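# Lift headset by headband, right gripper holding its cable

## Task

Using left_arm, lift the headset (the body, not the cable) by its headband and keep it motionless. Its lowest point must be roughly a hand's length or more above the table top, and no part of it may stick out past the table edge. The headband sits between left_arm's fingers with that gripper's opening sent as fully closed (-1). Those fingers contact the headband and nothing else. Apart from its own cable, nothing touches the headset except the left fingers, though right_arm may also touch it. right_arm's gripper clamps the cable firmly between its finger pads, not at the extreme tips or edges, at a point lower than where the cable exits the ear cup. The cable from the ear cup to that clamp must hang well above the table and touch nothing but itself, the headset and the arms. If right_arm were removed, the headset must not drop more than a little. The cable's loose end must not dangle below the table top. If that end ever falls well below the table top or reaches far beyond the edge, whether held or not, the task fails. Declare completion with finished_scene only once every condition holds. Nothing except this required hold may rely on the robot to stay in place at the end.

## Robot and tools

Robot and frame. There are two arms, left_arm and right_arm, each a 6-joint arm with a two-finger gripper. All poses are in a single scene frame. Its origin is on the table top midway between the arms, +z points up, +x points out over the table, and left_arm sits on the +y side. The names left and right do not refer to sides of a camera image. Base positions: left_arm (+0.030, +0.349, 0) m with quat_wxyz (+0.999, 0, 0, -0.035); right_arm (-0.018, -0.300, 0) m with quat_wxyz (+0.998, 0, 0, +0.060).

Gripper axes. The fingers point along the gripper's +z axis and close along its y axis. The reported end_effector_position is the spot between the pads, about 1 cm short of the fingertips.

Joint ranges (rad), base to hand: waist -2.618 to 3.054, shoulder 0.000 to 3.142, elbow 0.000 to 3.142, wrist pitch -1.571 to 1.571, wrist yaw -1.571 to 1.571, wrist roll -2.094 to 2.094. The elbow never quite straightens.

execute_actions(actions). actions is a list of up to 15 actions. Each action is a table of up to 15 rows and lasts 0.5 s, one row per 1/30 s step. If a table is short, its last row repeats for the remaining steps. An empty list just returns the current state and images.
- Row layout: one row covers both arms, 14 numbers in [-1, 1]. First come left_arm's dx, dy, dz, rx, ry, rz, opening, then the same seven for right_arm. Always send all 14, even when one arm stays still.
- dx to rz are an offset, not a pose. They are measured in that gripper's own axes from the gripper's pose at the start of the action. For the first action of a call, that start is the last pose a result reported.
- Every row in an action refers to that same start, so rows do not add up.
- Scale: 1.0 means 0.6 m for dx, dy, dz and 180 degrees for rotation. rx, ry, rz form one rotation vector.
- opening is absolute: +1 is fully open (0.093 m) and -1 is closed.
- Stiffness (optional): a row may carry 12 more numbers in [0, 1], giving 26 in total. These are gain scales for left_arm's 6 joints, then right_arm's 6, in Joint positions order. They stay in effect until you change them.

Step limits. On every step the commanded pose is clamped to within 70 mm and 16 degrees of the measured pose, and damped IK then moves toward it. Position wins over orientation when both cannot be met. After an action an arm goes no further than its last clamped pose, so a large offset takes several actions. Joint friction can leave the hand up to about 31 mm short, and smaller commands may not move it at all. To keep an arm still, send it the offset back to its wanted pose in a reply's first call and zeros in later calls, with its correct opening every time.

move(target, speed, blocking). target is one row of 14 (or 26) numbers laid out as above. Its offsets count from the last pose a result showed, in each gripper's axes. Both grippers travel in straight lines toward their targets and arrive together, over 0.5 to 10 s. If more time would be needed, they stop at 10 s short of the goal. The opening is applied at the start. speed is each arm's top speed, 0.002 to 0.5 m/s (default 0.25), with turning capped at twice that in rad/s. Paths do not slow for obstacles or the other arm. Hands lag, drift and can overshoot the set speed, most of all near full reach. Faster contact and targets set deeper past a contact both push harder. With blocking=false the result comes after 0.5 s; you must use wait or stop before any new action or move. The result adds a move: line giving the ending (done, off_target, moving, held, fault), any limits (paced = pose clipped; held = steps blocked, after which the arm may surge) and each gripper's remaining distance.

wait(seconds): 0 to 10 s. Both arms hold their last command, and any running move carries on. stop(): brakes a running move, which needs room to stop, while the fingers keep moving. zoom_image(camera, region): gives a closer crop of a camera's latest image. region is [x0, y0, x1, y1] in pixels, at most 504 by 504. read_manual(section): licence texts only ("licences"). finished_scene(scene): ends the scene with the given number; it cannot be undone.

Cameras: cam_high, cam_low, cam_left_wrist, cam_right_wrist, each 504x504, with calibration (K, distortion, T_world_to_cam) supplied. Each wrist camera moves with its hand.

Result lines. The state line shows left_arm: … | right_arm: … with end_effector_position (m) and end_effector_quat_wxyz; these can be a little off at long reach. Hand target gives the pose the controller is currently driving toward. A pose unreachable line means the clearance check changed or blocked that arm's command. grip_measured is the finger motor position on the opening scale. The pads meet at about -0.94, and each mm of object width adds about 0.0208, with a fixed per-gripper bias of up to 0.02. Once the pads touch something they stop, but grip_measured keeps heading to the commanded value. Commanding further below the contact reading squeezes harder, up to about 50 to 62 N per pad, and less on items thinner than 5 mm. Keep sending the same closing value to keep the hold. Joint positions ends with the finger opening in metres, which reads zero once the fingers are blocked.

Heat and faults. Holding loads heats the motors. MOTOR HOT appears at 75 °C. At 90 °C that arm stops for 10 s. At 100 °C the arm goes limp and falls. FAULT and OVER-TEMPERATURE FAULT lines report these stops.

Avoid: collisions or pressing between the arms, knocking anything off the table, dropping or slipping the grasp, slamming, and hard pushes. Brief outside tugs on held items may occur, so grip firmly.

Each tool is called after "Request:" in YAML: its name, and indented under it one key for each argument.

## Session

Request:
execute_actions:
  actions: []

Scene clock: 0.00 s.
left_arm: end_effector_position=(+0.1483, +0.6214, +0.1952) grip_measured=+1.000 end_effector_quat_wxyz=(+0.046, +0.884, +0.006, +0.466) | right_arm: end_effector_position=(+0.0146, -0.4387, +0.1289) grip_measured=+0.991 end_effector_quat_wxyz=(-0.119, +0.575, +0.809, +0.021)
Joint positions: left_arm=[ 1.711  1.69   1.395 -1.509  0.955 -1.393  0.093] | right_arm=[-1.342  1.272  1.027 -1.547  0.1    0.023  0.093]
Joint velocities: left_arm=[-0.012 -0.002  0.017  0.037 -0.007 -0.022  0.   ] | right_arm=[-0.017 -0.002 -0.012 -0.007 -0.007 -0.066 -0.001]
Motor temperatures (°C, as the motors report them): left_arm=[22 23 24 24 24 23] | right_arm=[23 24 20 22 24 24]
Hand target (left_arm): +0.148, +0.621, +0.195; +0.046, +0.884, +0.006, +0.466
Hand target (right_arm): +0.015, -0.439, +0.129; -0.119, +0.575, +0.809, +0.021
Joint stiffness scale: left_arm=[1. 1. 1. 1. 1. 1.] | right_arm=[1. 1. 1. 1. 1. 1.]

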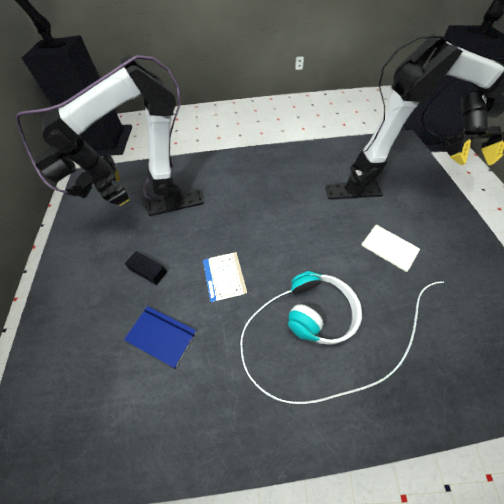

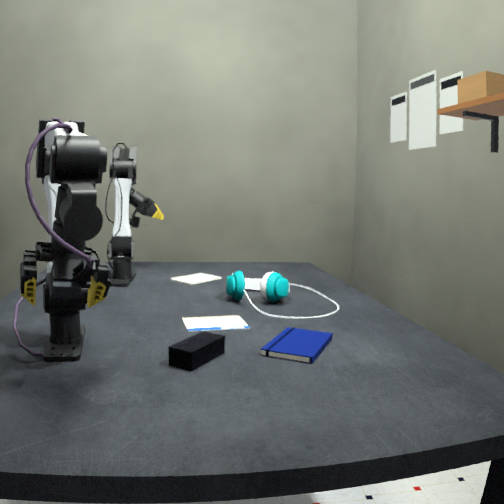

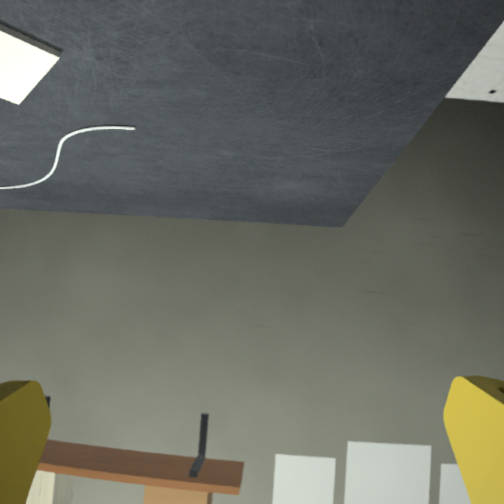

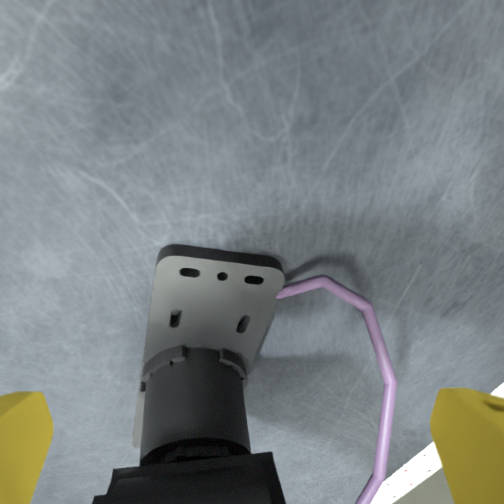

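Request:
zoom_image:
  camera: "cam_high"
  region: [230, 250, 460, 420]

Request:
zoom_image:
  camera: "cam_low"
  region: [200, 250, 360, 330]

Region (230, 250, 460, 420) of cam_high's 504x504 image, scaled by 2.191, with more detail than that image has; it fills the top 373 rows of this view, and the rest is white.

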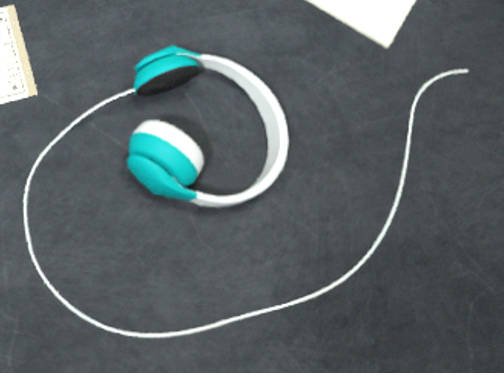

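Region (200, 250, 360, 330) of cam_low's 504x504 image, scaled by 3.150, with more detail than that image has.

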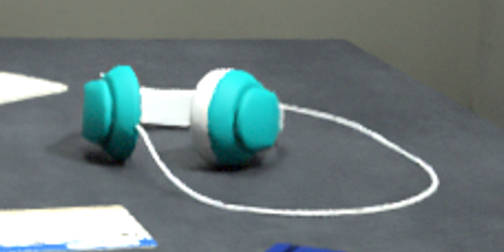

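Request:
move:
  target: [-0.033,0.012,0.088,-0.3013,-0.216,0.6085,1,0,0,0,0,0,0,1]
  speed: 0.4

Scene clock: 88.97 s.
left_arm: end_effector_position=(+0.1790, +0.6112, +0.1488) grip_measured=+1.000 end_effector_quat_wxyz=(-0.010, -0.503, +0.864, -0.007) | right_arm: end_effector_position=(+0.0146, -0.4387, +0.1289) grip_measured=+0.991 end_effector_quat_wxyz=(-0.119, +0.575, +0.809, +0.021)
Joint positions: left_arm=[ 1.124  1.708  1.532 -1.419  0.002  0.     0.093] | right_arm=[-1.342  1.272  1.027 -1.547  0.1    0.023  0.093]
Joint velocities: left_arm=[-0.002 -0.002  0.007 -0.066 -0.022  0.007  0.   ] | right_arm=[ 0.017 -0.002 -0.017 -0.051  0.037  0.022 -0.   ]
Motor temperatures (°C, as the motors report them): left_arm=[22 28 29 24 24 23] | right_arm=[23 25 26 22 24 24]
Hand target (left_arm): +0.178, +0.609, +0.149; -0.009, -0.497, +0.868, +0.000
Hand target (right_arm): +0.015, -0.439, +0.129; -0.119, +0.575, +0.809, +0.021
Off the commanded pose (left_arm): 0.003 m, 1 deg.
Off the commanded pose (right_arm): 0.000 m, 0 deg.
Joint stiffness scale: left_arm=[1. 1. 1. 1. 1. 1.] | right_arm=[1. 1. 1. 1. 1. 1.]
move: done
camera_calibration (this result's frames):
cam_left_wrist: T_world_to_cam=[[0.860889, -0.508771, -0.00468002, 0.160423], [-0.453349, -0.771221, 0.44687, 0.5218], [-0.230964, -0.382584, -0.894586, 0.489198], [0, 0, 0, 1]] pos_world=[0.211438, 0.671201, 0.205204]

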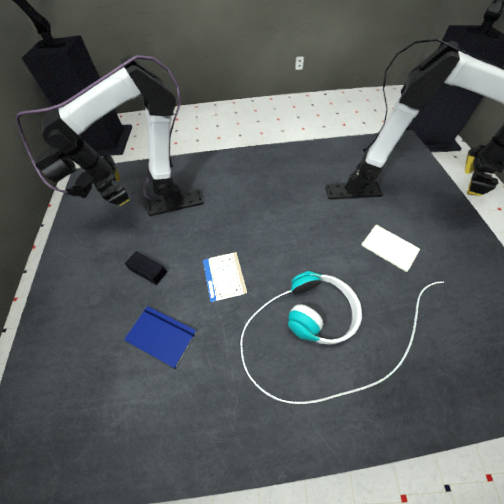

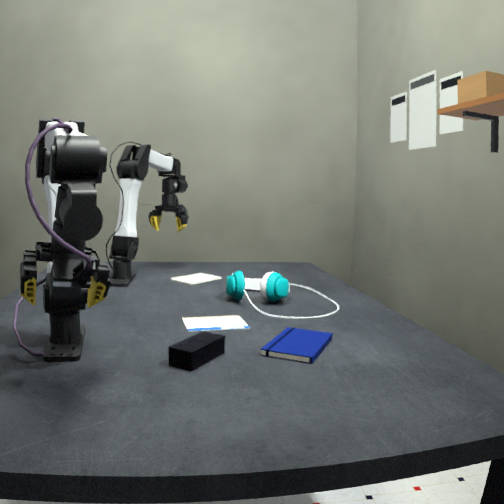

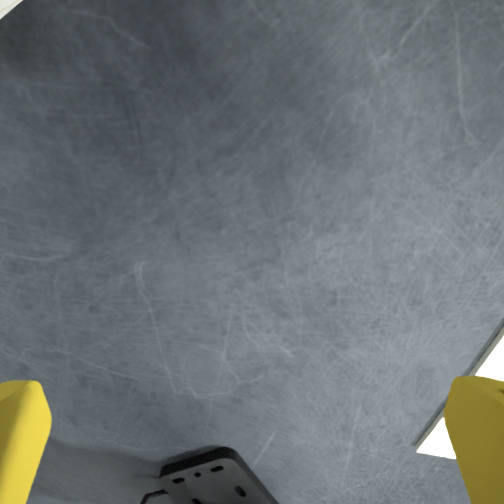

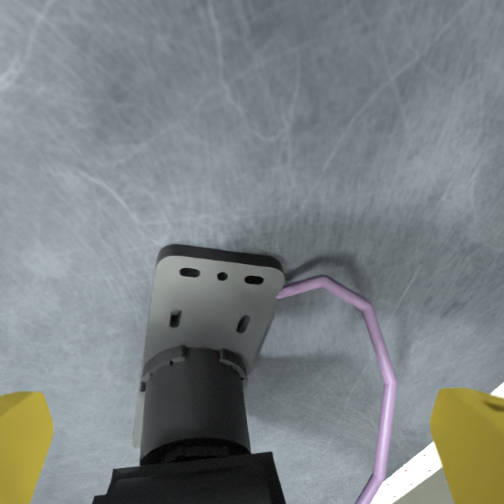

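Request:
move:
  target: [0.3875,-0.7592,0.051,0.0684,-0.1001,0.4211,1,0,0,0,0,0,0,1]
  speed: 0.3

Scene clock: 118.13 s.
left_arm: end_effector_position=(+0.4608, +0.1935, +0.1143) grip_measured=+1.000 end_effector_quat_wxyz=(+0.161, +0.136, +0.977, -0.013) | right_arm: end_effector_position=(+0.0146, -0.4387, +0.1289) grip_measured=+0.991 end_effector_quat_wxyz=(-0.119, +0.575, +0.809, +0.021)
Joint positions: left_arm=[-0.293  1.999  1.721 -0.971 -0.046 -0.079  0.093] | right_arm=[-1.342  1.272  1.027 -1.547  0.1    0.023  0.093]
Joint velocities: left_arm=[ 0.012  0.002  0.017  0.095 -0.007 -0.007  0.   ] | right_arm=[ 0.007 -0.002  0.007 -0.007 -0.022 -0.037 -0.001]
Motor temperatures (°C, as the motors report them): left_arm=[22 30 29 24 24 23] | right_arm=[23 25 27 22 24 24]
Hand target (left_arm): +0.464, +0.193, +0.116; +0.165, +0.140, +0.976, -0.008
Hand target (right_arm): +0.015, -0.439, +0.129; -0.119, +0.575, +0.809, +0.021
Off the commanded pose (left_arm): 0.015 m, 2 deg.
Off the commanded pose (right_arm): 0.000 m, 0 deg.
Joint stiffness scale: left_arm=[1. 1. 1. 1. 1. 1.] | right_arm=[1. 1. 1. 1. 1. 1.]
move: off_target (left_arm)
camera_calibration (this result's frames):
cam_left_wrist: T_world_to_cam=[[-0.283195, -0.958555, -0.0312092, 0.322434], [-0.953709, 0.278031, 0.114619, 0.408361], [-0.101192, 0.062224, -0.992919, 0.228964], [0, 0, 0, 1]] pos_world=[0.503939, 0.181286, 0.1906]

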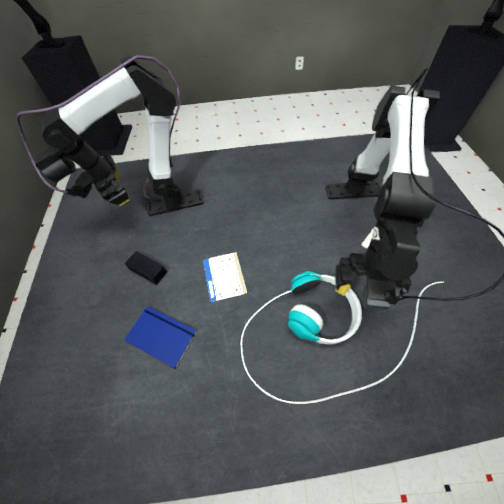

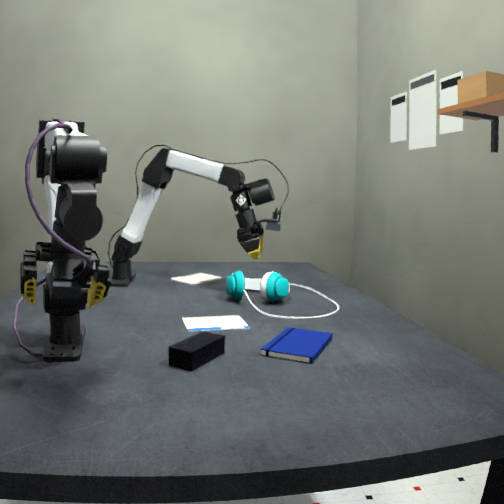

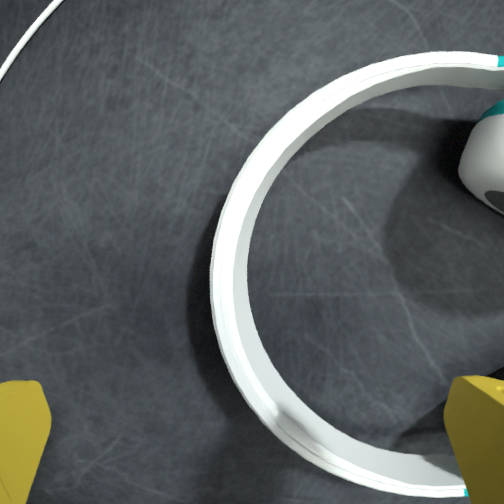

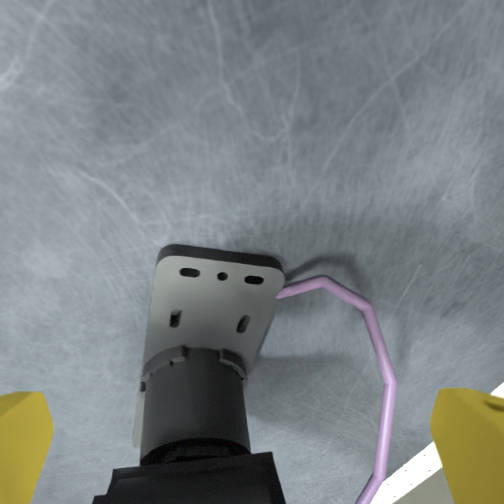

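Request:
move:
  target: [0.018,0.0173,0.148,0,0,0,0.3,0,0,0,0,0,0,1]
  speed: 0.08

Scene clock: 138.50 s.
left_arm: end_effector_position=(+0.4830, +0.1965, +0.0345) grip_measured=+0.302 end_effector_quat_wxyz=(+0.167, +0.137, +0.976, -0.010) | right_arm: end_effector_position=(+0.0146, -0.4387, +0.1289) grip_measured=+0.991 end_effector_quat_wxyz=(-0.119, +0.575, +0.809, +0.021)
Joint positions: left_arm=[-0.27   2.122  1.579 -0.696 -0.046 -0.055  0.06 ] | right_arm=[-1.342  1.272  1.027 -1.547  0.1    0.023  0.093]
Joint velocities: left_arm=[ 0.007  0.007  0.017  0.007 -0.022 -0.022 -0.   ] | right_arm=[-0.002 -0.007 -0.012 -0.037 -0.037 -0.081 -0.001]
Motor temperatures (°C, as the motors report them): left_arm=[22 32 31 25 24 23] | right_arm=[23 25 27 22 24 24]
Hand target (left_arm): +0.481, +0.200, +0.027; +0.161, +0.136, +0.977, -0.013
Hand target (right_arm): +0.015, -0.439, +0.129; -0.119, +0.575, +0.809, +0.021
Off the commanded pose (left_arm): 0.009 m, 1 deg.
Off the commanded pose (right_arm): 0.000 m, 0 deg.
Joint stiffness scale: left_arm=[1. 1. 1. 1. 1. 1.] | right_arm=[1. 1. 1. 1. 1. 1.]
move: done
camera_calibration (this result's frames):
cam_left_wrist: T_world_to_cam=[[-0.283106, -0.95834, -0.0378829, 0.329272], [-0.954949, 0.277999, 0.103872, 0.438739], [-0.089013, 0.065583, -0.993869, 0.145332], [0, 0, 0, 1]] pos_world=[0.525128, 0.184055, 0.111342]

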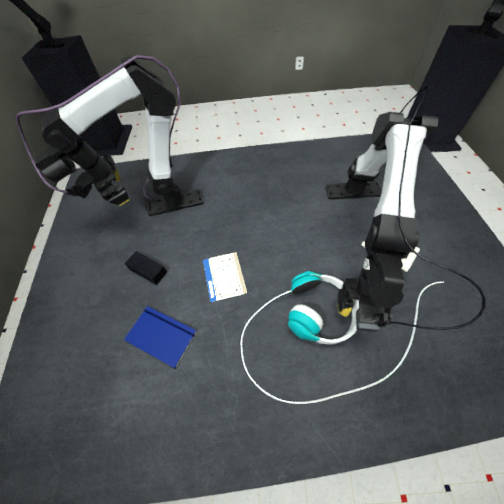

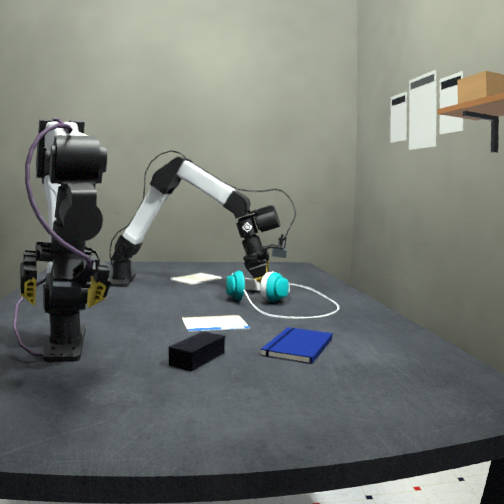

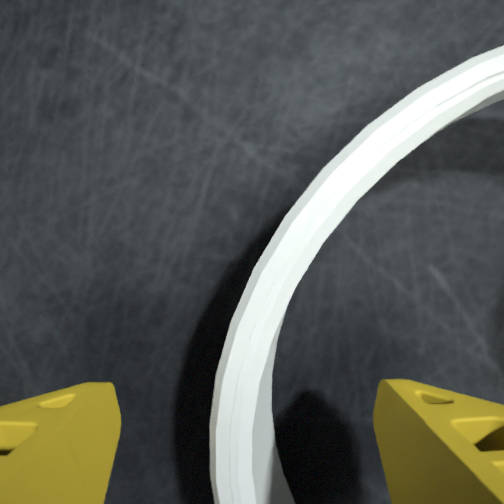

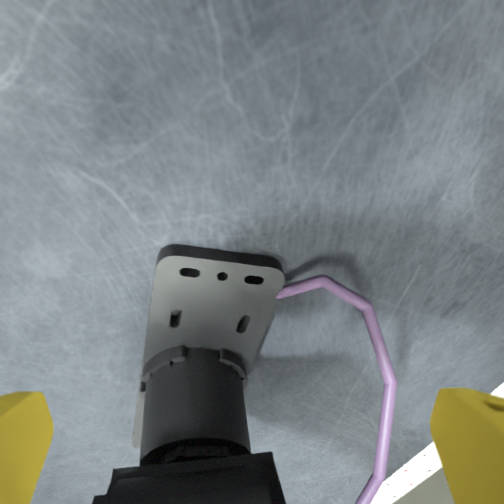

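Request:
move:
  target: [0.011,0,0.031,0,0,0,0.3,0,0,0,0,0,0,1]
  speed: 0.03

Request:
zoom_image:
  camera: "cam_low"
  region: [210, 240, 310, 310]

Scene clock: 144.53 s.
left_arm: end_effector_position=(+0.4858, +0.1955, +0.0237) grip_measured=+0.302 end_effector_quat_wxyz=(+0.174, +0.136, +0.975, -0.012) | right_arm: end_effector_position=(+0.0146, -0.4387, +0.1289) grip_measured=+0.991 end_effector_quat_wxyz=(-0.119, +0.575, +0.809, +0.021)
Joint positions: left_arm=[-0.27   2.136  1.552 -0.64  -0.046 -0.055  0.06 ] | right_arm=[-1.342  1.272  1.027 -1.547  0.1    0.023  0.093]
Joint velocities: left_arm=[-0.007 -0.002 -0.012 -0.007 -0.037 -0.007 -0.   ] | right_arm=[ 0.007 -0.002  0.012 -0.037 -0.051 -0.051 -0.   ]
Motor temperatures (°C, as the motors report them): left_arm=[22 32 31 25 24 23] | right_arm=[23 25 27 22 24 24]
Hand target (left_arm): +0.483, +0.197, +0.015; +0.167, +0.136, +0.976, -0.010
Hand target (right_arm): +0.015, -0.439, +0.129; -0.119, +0.575, +0.809, +0.021
Off the commanded pose (left_arm): 0.009 m, 1 deg.
Off the commanded pose (right_arm): 0.000 m, 0 deg.
Joint stiffness scale: left_arm=[1. 1. 1. 1. 1. 1.] | right_arm=[1. 1. 1. 1. 1. 1.]
move: done
camera_calibration (this result's frames):
cam_left_wrist: T_world_to_cam=[[-0.282621, -0.958512, -0.0371521, 0.328479], [-0.956205, 0.278443, 0.0902257, 0.443748], [-0.0761376, 0.0610247, -0.995228, 0.129526], [0, 0, 0, 1]] pos_world=[0.527011, 0.183388, 0.101074]

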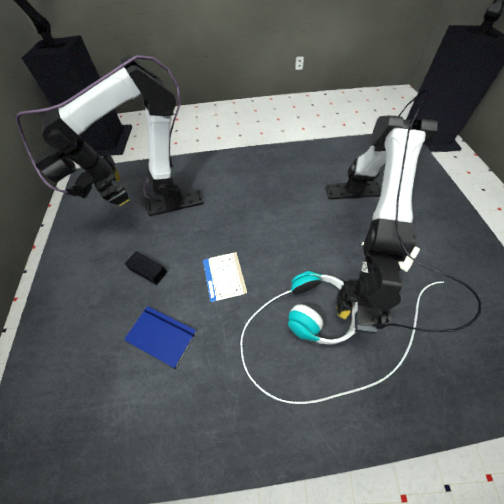

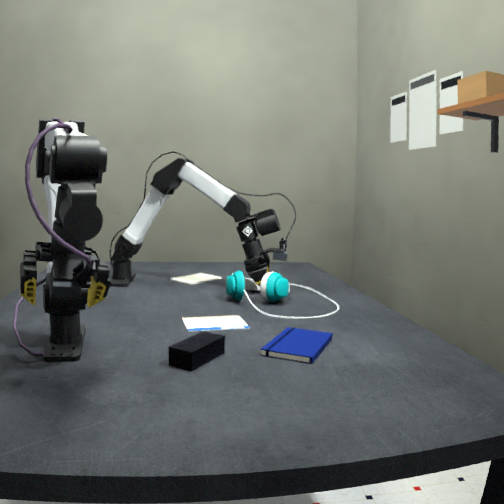

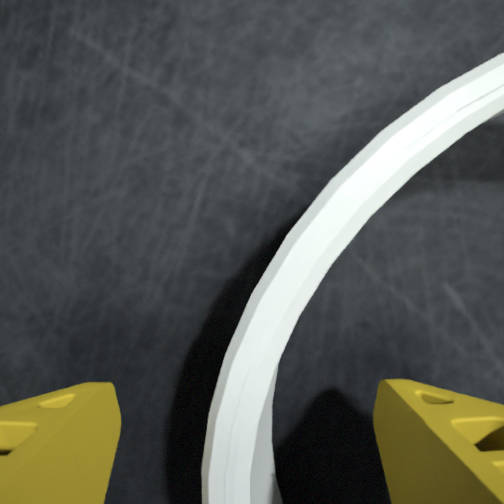

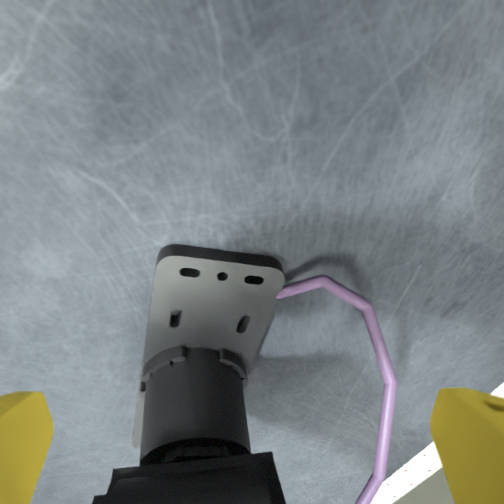

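Region (210, 240, 310, 310) of cam_low's 504x504 image, scaled by 5.040, with more detail than that image has; it fills the top 353 rows of this view, and the rest is white.

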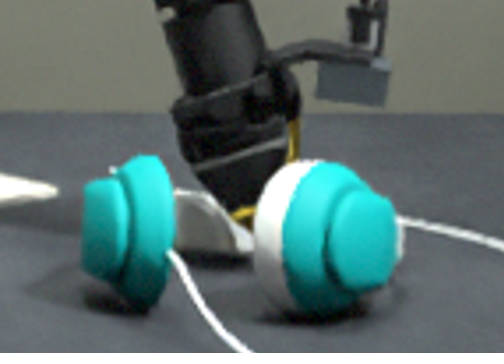

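Request:
move:
  target: [0.009,0,0.024,0,0,0,0.3,0,0,0,0,0,0,1]
  speed: 0.03

Request:
move:
  target: [0,0,0,0,0,0,-1,0,0,0,0,0,0,1]
  speed: 0.03

Scene clock: 155.83 s.
left_arm: end_effector_position=(+0.4891, +0.1944, +0.0174) grip_measured=+0.302 end_effector_quat_wxyz=(+0.181, +0.136, +0.974, -0.013) | right_arm: end_effector_position=(+0.0146, -0.4387, +0.1289) grip_measured=+0.991 end_effector_quat_wxyz=(-0.119, +0.575, +0.809, +0.021)
Joint positions: left_arm=[-0.27   2.146  1.537 -0.6   -0.046 -0.055  0.06 ] | right_arm=[-1.342  1.272  1.027 -1.547  0.1    0.023  0.093]
Joint velocities: left_arm=[-0.007 -0.012  0.007  0.022 -0.007  0.007 -0.001] | right_arm=[ 0.017  0.002 -0.022  0.007  0.022 -0.022 -0.   ]
Motor temperatures (°C, as the motors report them): left_arm=[22 33 31 26 24 23] | right_arm=[23 25 28 22 24 24]
Hand target (left_arm): +0.486, +0.196, +0.009; +0.173, +0.136, +0.975, -0.012
Hand target (right_arm): +0.015, -0.439, +0.129; -0.119, +0.575, +0.809, +0.021
Off the commanded pose (left_arm): 0.010 m, 1 deg.
Off the commanded pose (right_arm): 0.000 m, 0 deg.
Joint stiffness scale: left_arm=[1. 1. 1. 1. 1. 1.] | right_arm=[1. 1. 1. 1. 1. 1.]
move: done
camera_calibration (this result's frames):
cam_left_wrist: T_world_to_cam=[[-0.282105, -0.958695, -0.0363526, 0.327833], [-0.957367, 0.278855, 0.0754233, 0.448459], [-0.0621708, 0.0560801, -0.996489, 0.117763], [0, 0, 0, 1]] pos_world=[0.529144, 0.182633, 0.0954432]

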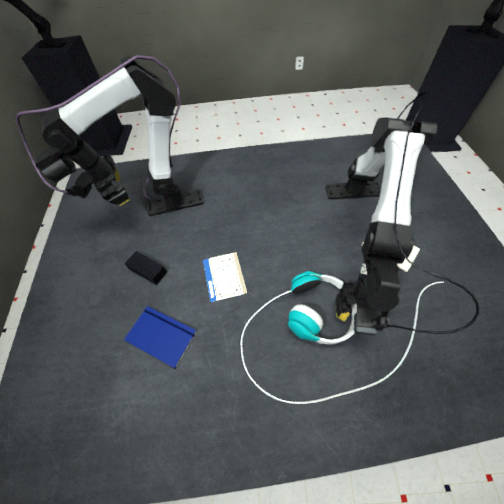

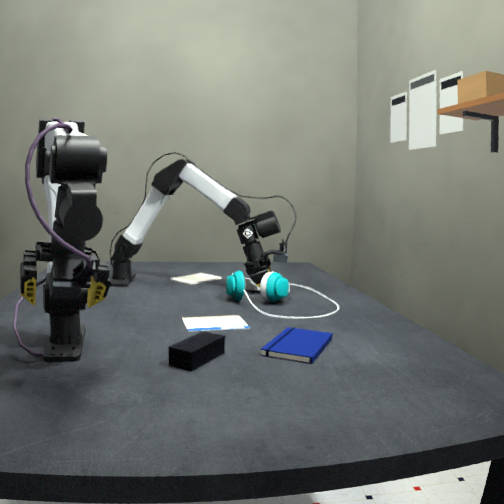

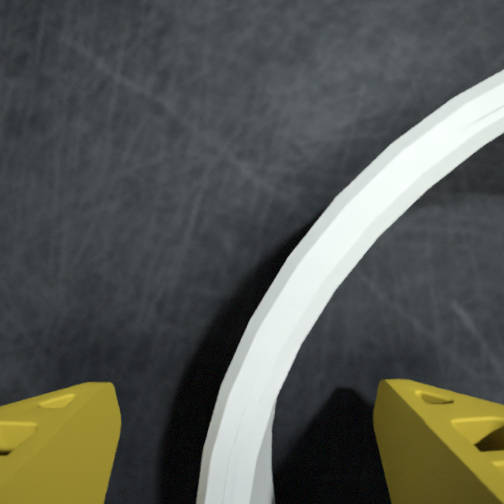

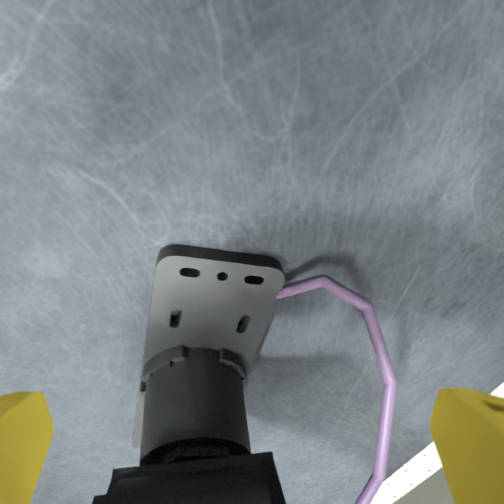

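Scene clock: 156.33 s.
left_arm: end_effector_position=(+0.4903, +0.1864, +0.0246) grip_measured=-0.881 end_effector_quat_wxyz=(+0.189, +0.138, +0.972, -0.035) | right_arm: end_effector_position=(+0.0146, -0.4387, +0.1289) grip_measured=+0.991 end_effector_quat_wxyz=(-0.119, +0.575, +0.809, +0.021)
Joint positions: left_arm=[-0.271  2.133  1.537 -0.589 -0.005 -0.057  0.003] | right_arm=[-1.342  1.272  1.027 -1.547  0.1    0.023  0.093]
Joint velocities: left_arm=[-0.022 -0.012  0.002  0.037 -0.022  0.007 -0.   ] | right_arm=[-0.012 -0.012 -0.022 -0.007  0.007 -0.022  0.001]
Motor temperatures (°C, as the motors report them): left_arm=[22 33 31 26 24 23] | right_arm=[23 25 28 22 24 24]
Hand target (left_arm): +0.489, +0.194, +0.018; +0.181, +0.136, +0.974, -0.014
Hand target (right_arm): +0.015, -0.439, +0.129; -0.119, +0.575, +0.809, +0.021
Off the commanded pose (left_arm): 0.011 m, 3 deg.
Off the commanded pose (right_arm): 0.000 m, 0 deg.
Joint stiffness scale: left_arm=[1. 1. 1. 1. 1. 1.] | right_arm=[1. 1. 1. 1. 1. 1.]
move: off_target (left_arm)
camera_calibration (this result's frames):
cam_left_wrist: T_world_to_cam=[[-0.294875, -0.955529, 0.00347486, 0.325537], [-0.954161, 0.294644, 0.052551, 0.447374], [-0.0512379, 0.0121804, -0.998612, 0.128361], [0, 0, 0, 1]] pos_world=[0.529437, 0.17768, 0.103542]

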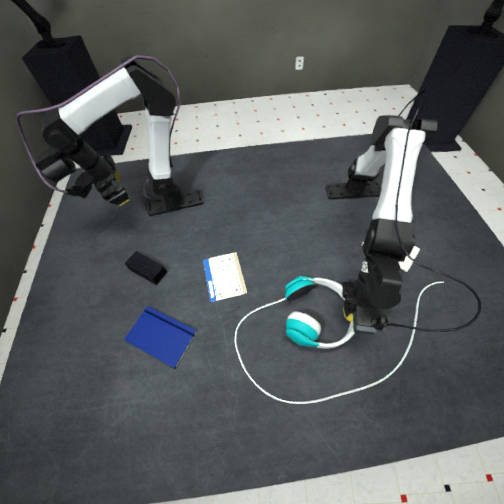

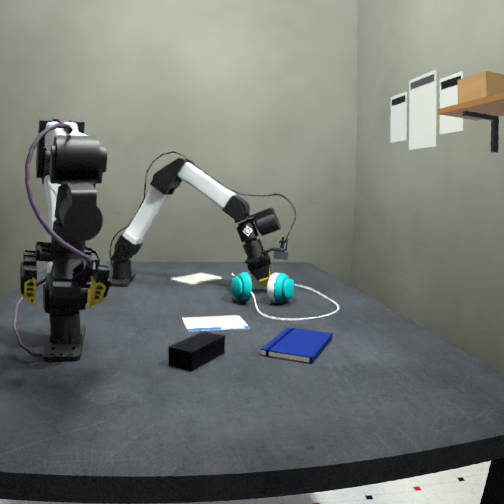

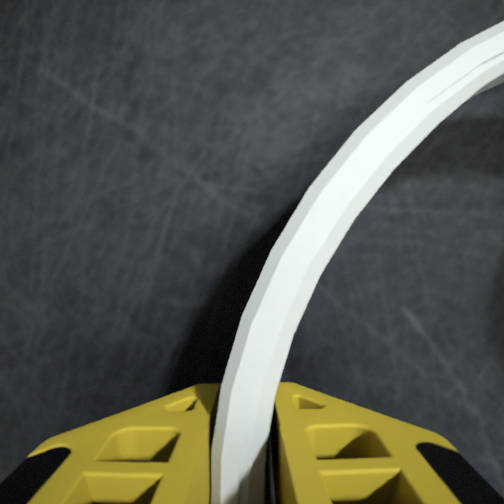

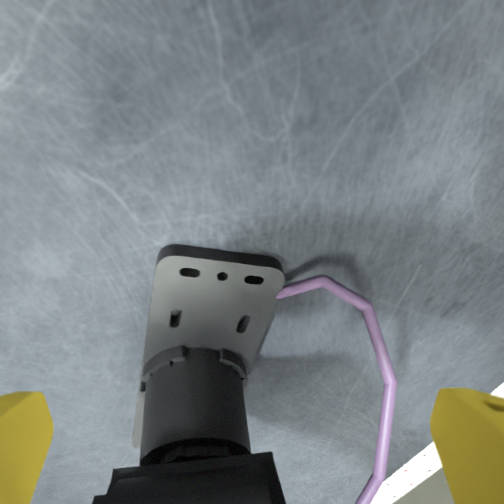

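Request:
move:
  target: [-0.058,-0.0765,-0.3175,0,-0.167,0,-1,0.0045,0.4587,-0.082,-0.0819,-0.231,-0.3336,1]
  speed: 0.2

Scene clock: 189.13 s.
left_arm: end_effector_position=(+0.4358, +0.1652, +0.1935) grip_measured=-0.881 end_effector_quat_wxyz=(+0.402, +0.137, +0.904, -0.044) | right_arm: end_effector_position=(+0.2800, -0.3482, +0.1631) grip_measured=+0.991 end_effector_quat_wxyz=(+0.272, +0.087, +0.958, -0.014)
Joint positions: left_arm=[-0.418  1.563  1.244 -0.432 -0.167 -0.114  0.003] | right_arm=[-0.288  1.193  0.995 -0.821 -0.014  0.016  0.093]
Joint velocities: left_arm=[-0.007  0.012  0.007  0.007 -0.022 -0.022 -0.001] | right_arm=[-0.002 -0.017 -0.002 -0.037  0.037 -0.051 -0.   ]
Motor temperatures (°C, as the motors report them): left_arm=[22 35 32 27 24 23] | right_arm=[23 25 28 22 24 24]
Hand target (left_arm): +0.440, +0.158, +0.213; +0.434, +0.125, +0.890, -0.065
Hand target (right_arm): +0.277, -0.347, +0.146; +0.252, +0.080, +0.964, -0.016
Off the commanded pose (left_arm): 0.024 m, 5 deg.
Off the commanded pose (right_arm): 0.014 m, 2 deg.
Joint stiffness scale: left_arm=[1. 1. 1. 1. 1. 1.] | right_arm=[1. 1. 1. 1. 1. 1.]
move: off_target (left_arm, right_arm)
camera_calibration (this result's frames):
cam_left_wrist: T_world_to_cam=[[-0.289308, -0.956061, -0.0474269, 0.296094], [-0.879094, 0.284971, -0.382079, 0.445709], [0.378806, -0.0688457, -0.922912, 0.10579], [0, 0, 0, 1]] pos_world=[0.437408, 0.163353, 0.281973]
cam_right_wrist: T_world_to_cam=[[-0.192857, -0.981223, 0.00271186, -0.291592], [-0.973985, 0.191097, -0.121802, 0.400806], [0.118997, -0.0261317, -0.992551, 0.199842], [0, 0, 0, 1]] pos_world=[0.310363, -0.357488, 0.247963]

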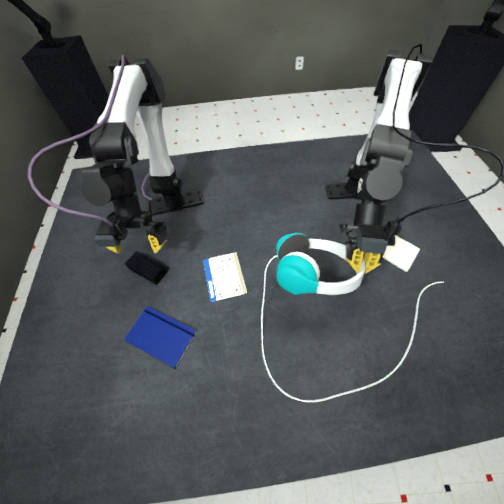

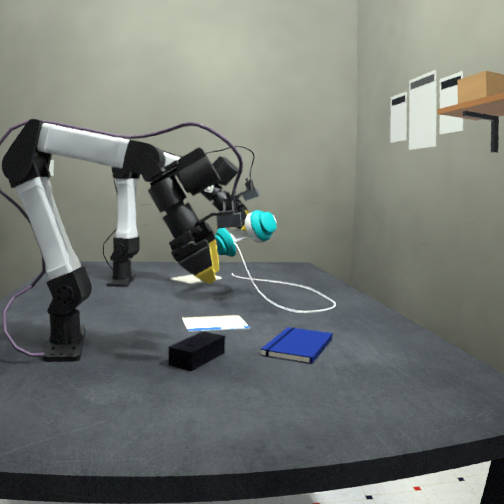

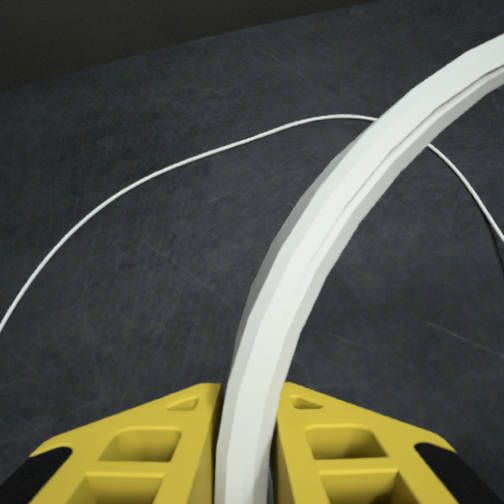

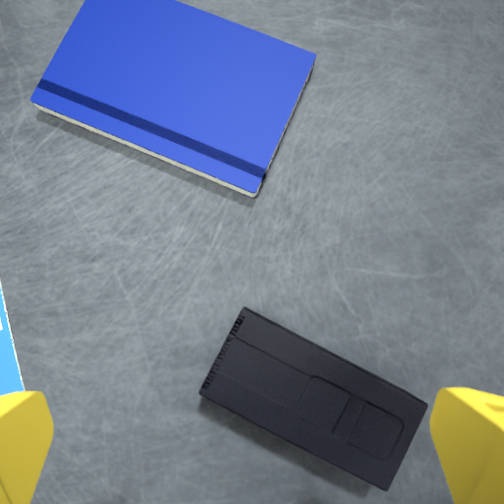

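Request:
move:
  target: [-0.2355,-0.266,-0.4217,-0.0395,-0.3298,0.5193,-1,0.1257,0.3125,-0.031,-0.1333,-0.069,-0.1789,1]
  speed: 0.25

Scene clock: 219.10 s.
left_arm: end_effector_position=(+0.3052, +0.0343, +0.4352) grip_measured=-0.879 end_effector_quat_wxyz=(+0.634, +0.687, +0.259, +0.243) | right_arm: end_effector_position=(+0.2421, -0.1494, +0.1495) grip_measured=+0.991 end_effector_quat_wxyz=(+0.369, -0.235, +0.893, +0.105)
Joint positions: left_arm=[-0.787  1.265  1.386 -0.2   -0.013  1.575  0.003] | right_arm=[ 0.399  0.997  0.698 -0.484 -0.012  0.009  0.093]
Joint velocities: left_arm=[ 0.007 -0.017 -0.012 -0.022 -0.037  0.037 -0.   ] | right_arm=[-0.002  0.007 -0.017 -0.037 -0.022 -0.037  0.   ]
Motor temperatures (°C, as the motors report them): left_arm=[22 34 33 33 24 23] | right_arm=[23 25 27 25 24 24]
Hand target (left_arm): +0.300, +0.032, +0.463; +0.663, +0.664, +0.240, +0.250
Hand target (right_arm): +0.239, -0.150, +0.140; +0.364, -0.241, +0.894, +0.099
Off the commanded pose (left_arm): 0.029 m, 5 deg.
Off the commanded pose (right_arm): 0.007 m, 1 deg.
Joint stiffness scale: left_arm=[1. 1. 1. 1. 1. 1.] | right_arm=[1. 1. 1. 1. 1. 1.]
move: off_target (left_arm)
camera_calibration (this result's frames):
cam_left_wrist: T_world_to_cam=[[-0.030919, 0.0687254, -0.997156, 0.443894], [0.39548, 0.917061, 0.0509424, -0.138595], [0.917954, -0.39278, -0.0555341, -0.161614], [0, 0, 0, 1]] pos_world=[0.21689, 0.033115, 0.440717]
cam_right_wrist: T_world_to_cam=[[0.476359, -0.879244, 0.0035256, -0.250625], [-0.822787, -0.447178, -0.350791, 0.226516], [0.310007, 0.164201, -0.936447, 0.16985], [0, 0, 0, 1]] pos_world=[0.253107, -0.146957, 0.239399]

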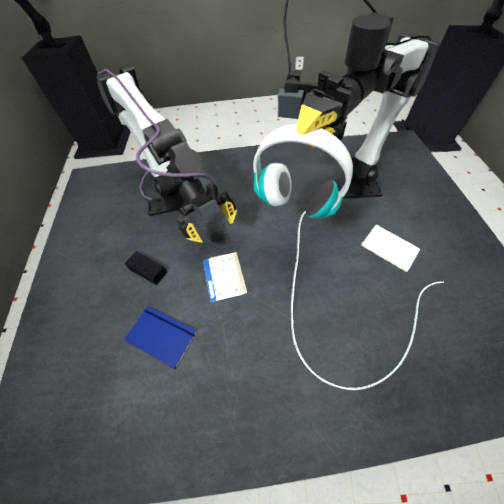

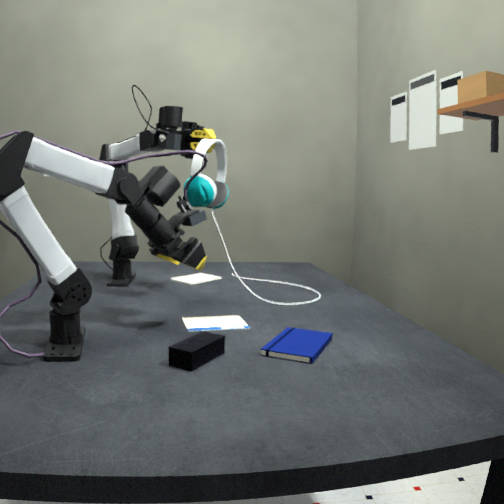

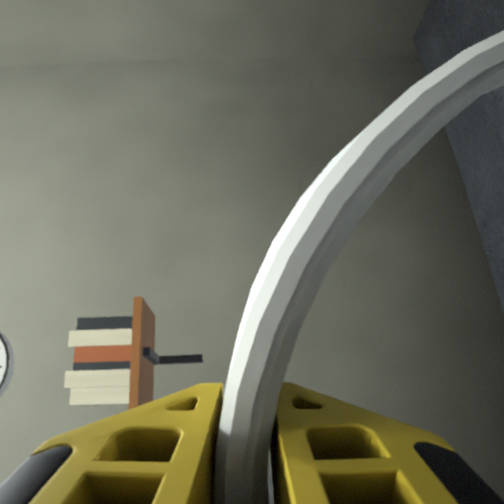

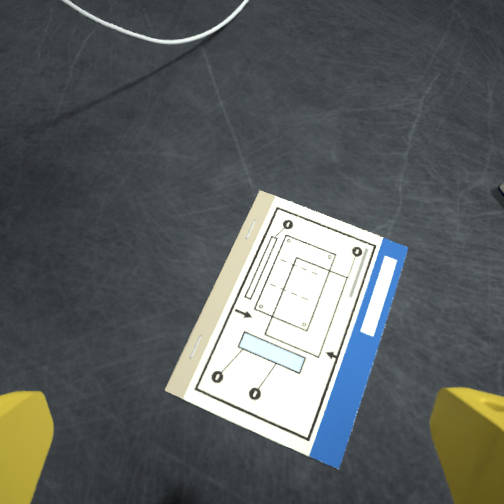

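Request:
zoom_image:
  camera: "cam_low"
  region: [130, 100, 340, 310]

Request:
zoom_image:
  camera: "cam_high"
  region: [170, 60, 400, 300]

Region (130, 100, 340, 310) of cam_low's 504x504 image, scaled by 2.400, with more detail than that image has.

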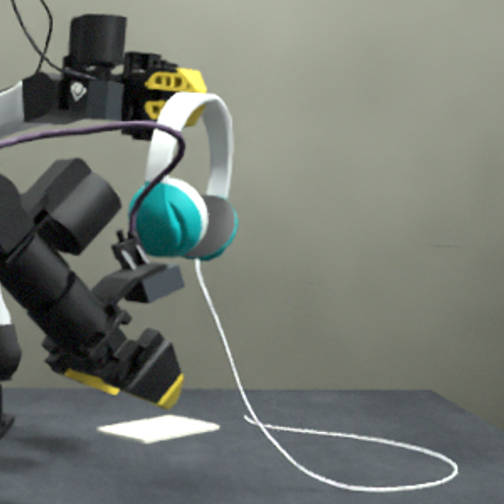

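Region (170, 60, 400, 300) of cam_high's 504x504 image, scaled by 2.100, with more detail than that image has; it fills the left 483 columns of this view, and the rest is white.

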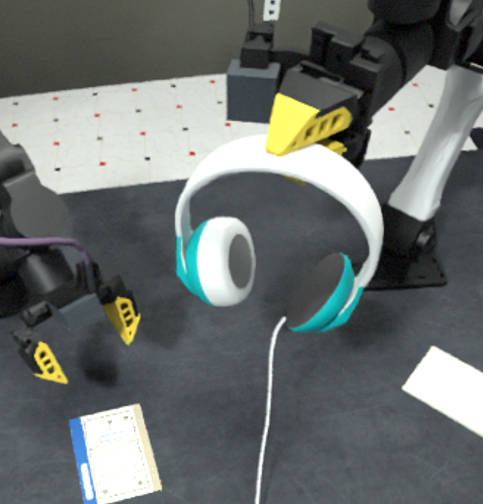

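Request:
move:
  target: [0,0.116,-0.009,-0.025,0,0,-1,-0.1307,0.088,0.1445,-0.1349,-0.1614,-0.0828,1]
  speed: 0.2

Scene clock: 259.07 s.
left_arm: end_effector_position=(+0.3055, +0.0337, +0.4779) grip_measured=-0.879 end_effector_quat_wxyz=(+0.632, +0.689, +0.259, +0.243) | right_arm: end_effector_position=(+0.3169, -0.0442, +0.1510) grip_measured=+0.991 end_effector_quat_wxyz=(+0.535, -0.388, +0.690, +0.295)
Joint positions: left_arm=[-0.787  1.34   1.63  -0.374 -0.012  1.576  0.003] | right_arm=[ 0.321  1.536  0.6    0.633 -0.553 -0.171  0.093]
Joint velocities: left_arm=[-0.002 -0.012 -0.012 -0.037  0.066 -0.037 -0.002] | right_arm=[-0.012  0.002 -0.012  0.022  0.007 -0.007  0.001]
Motor temperatures (°C, as the motors report them): left_arm=[22 30 38 38 24 23] | right_arm=[23 25 28 29 24 24]
Hand target (left_arm): +0.304, +0.036, +0.504; +0.660, +0.662, +0.250, +0.253
Hand target (right_arm): +0.318, -0.046, +0.144; +0.531, -0.388, +0.693, +0.295
Off the commanded pose (left_arm): 0.027 m, 5 deg.
Off the commanded pose (right_arm): 0.006 m, 1 deg.
Joint stiffness scale: left_arm=[1. 1. 1. 1. 1. 1.] | right_arm=[1. 1. 1. 1. 1. 1.]
move: off_target (left_arm)
camera_calibration (this result's frames):
cam_left_wrist: T_world_to_cam=[[-0.0327928, 0.07262, -0.99682, 0.486848], [0.396714, 0.91637, 0.0537082, -0.141993], [0.917356, -0.393691, -0.0588597, -0.157938], [0, 0, 0, 1]] pos_world=[0.217181, 0.0325844, 0.48363]
cam_right_wrist: T_world_to_cam=[[0.834449, -0.550956, 0.0119514, -0.294006], [-0.341058, -0.53334, -0.774098, 0.243106], [0.432868, 0.641869, -0.632952, 0.0671804], [0, 0, 0, 1]] pos_world=[0.299166, -0.0754471, 0.234224]

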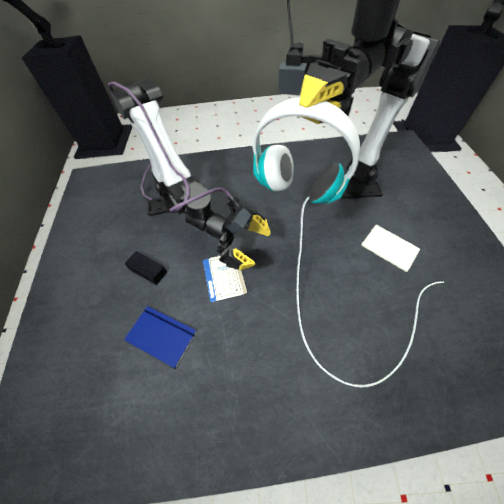

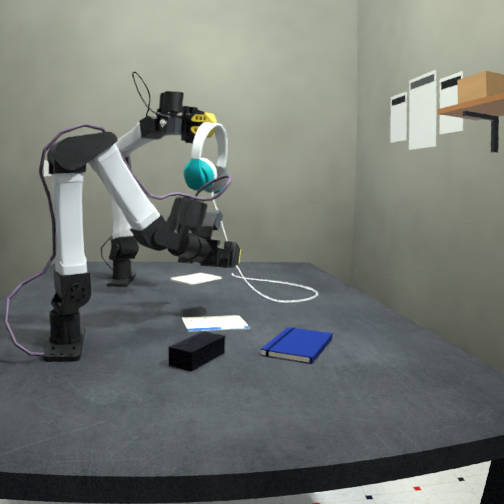

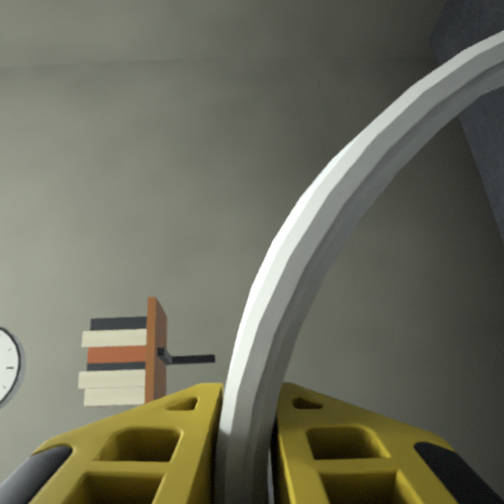

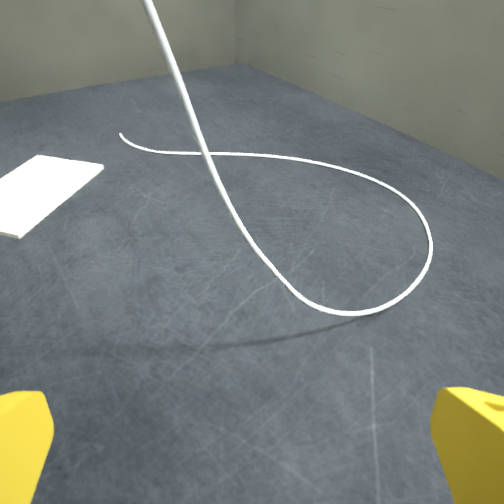

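Request:
move:
  target: [0,0.043,-0.003,-0.025,0,0,-1,-0.051,0.007,0.191,0,0,0,1]
  speed: 0.1

Scene clock: 277.50 s.
left_arm: end_effector_position=(+0.3052, +0.0341, +0.4729) grip_measured=-0.879 end_effector_quat_wxyz=(+0.625, +0.696, +0.261, +0.240) | right_arm: end_effector_position=(+0.3737, +0.0543, +0.1603) grip_measured=+0.991 end_effector_quat_wxyz=(+0.548, -0.391, +0.678, +0.296)
Joint positions: left_arm=[-0.787  1.34   1.63  -0.395 -0.012  1.576  0.003] | right_arm=[ 0.493  1.872  0.997  0.63  -0.395 -0.124  0.093]
Joint velocities: left_arm=[-0.012 -0.007  0.002 -0.007 -0.037  0.022  0.001] | right_arm=[-0.002 -0.027  0.002  0.007  0.037 -0.037  0.   ]
Motor temperatures (°C, as the motors report them): left_arm=[22 29 39 40 24 23] | right_arm=[23 26 29 31 24 24]
Hand target (left_arm): +0.304, +0.036, +0.503; +0.658, +0.664, +0.250, +0.253
Hand target (right_arm): +0.376, +0.058, +0.151; +0.535, -0.388, +0.690, +0.294
Off the commanded pose (left_arm): 0.031 m, 6 deg.
Off the commanded pose (right_arm): 0.010 m, 2 deg.
Joint stiffness scale: left_arm=[1. 1. 1. 1. 1. 1.] | right_arm=[1. 1. 1. 1. 1. 1.]
move: off_target (left_arm)
camera_calibration (this result's frames):
cam_left_wrist: T_world_to_cam=[[-0.0464832, 0.0884067, -0.994999, 0.484544], [0.397514, 0.915447, 0.0627678, -0.146424], [0.916418, -0.392609, -0.0776958, -0.148651], [0, 0, 0, 1]] pos_world=[0.216955, 0.0328447, 0.479762]
cam_right_wrist: T_world_to_cam=[[0.838168, -0.544557, 0.0305455, -0.291979], [-0.311434, -0.523824, -0.792854, 0.313596], [0.447754, 0.655032, -0.608646, -0.0249516], [0, 0, 0, 1]] pos_world=[0.353564, 0.0216141, 0.242368]

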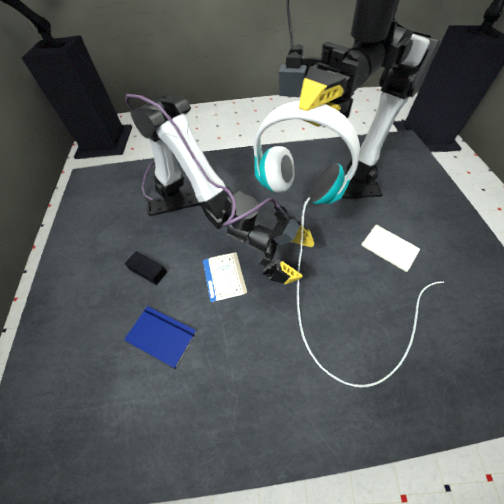

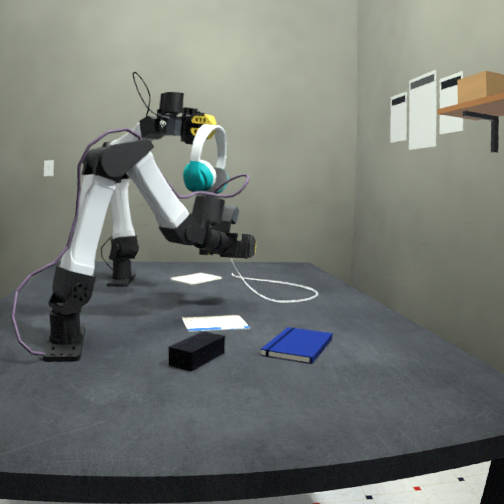

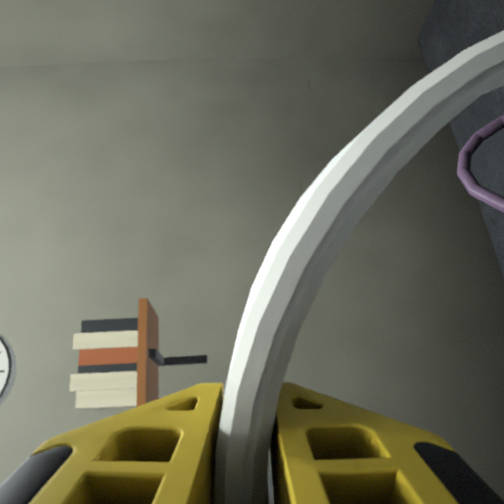

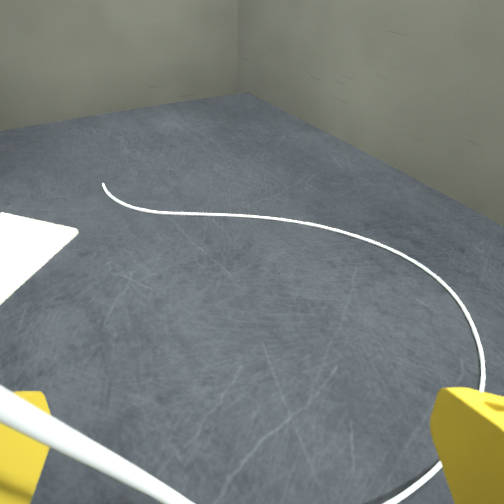

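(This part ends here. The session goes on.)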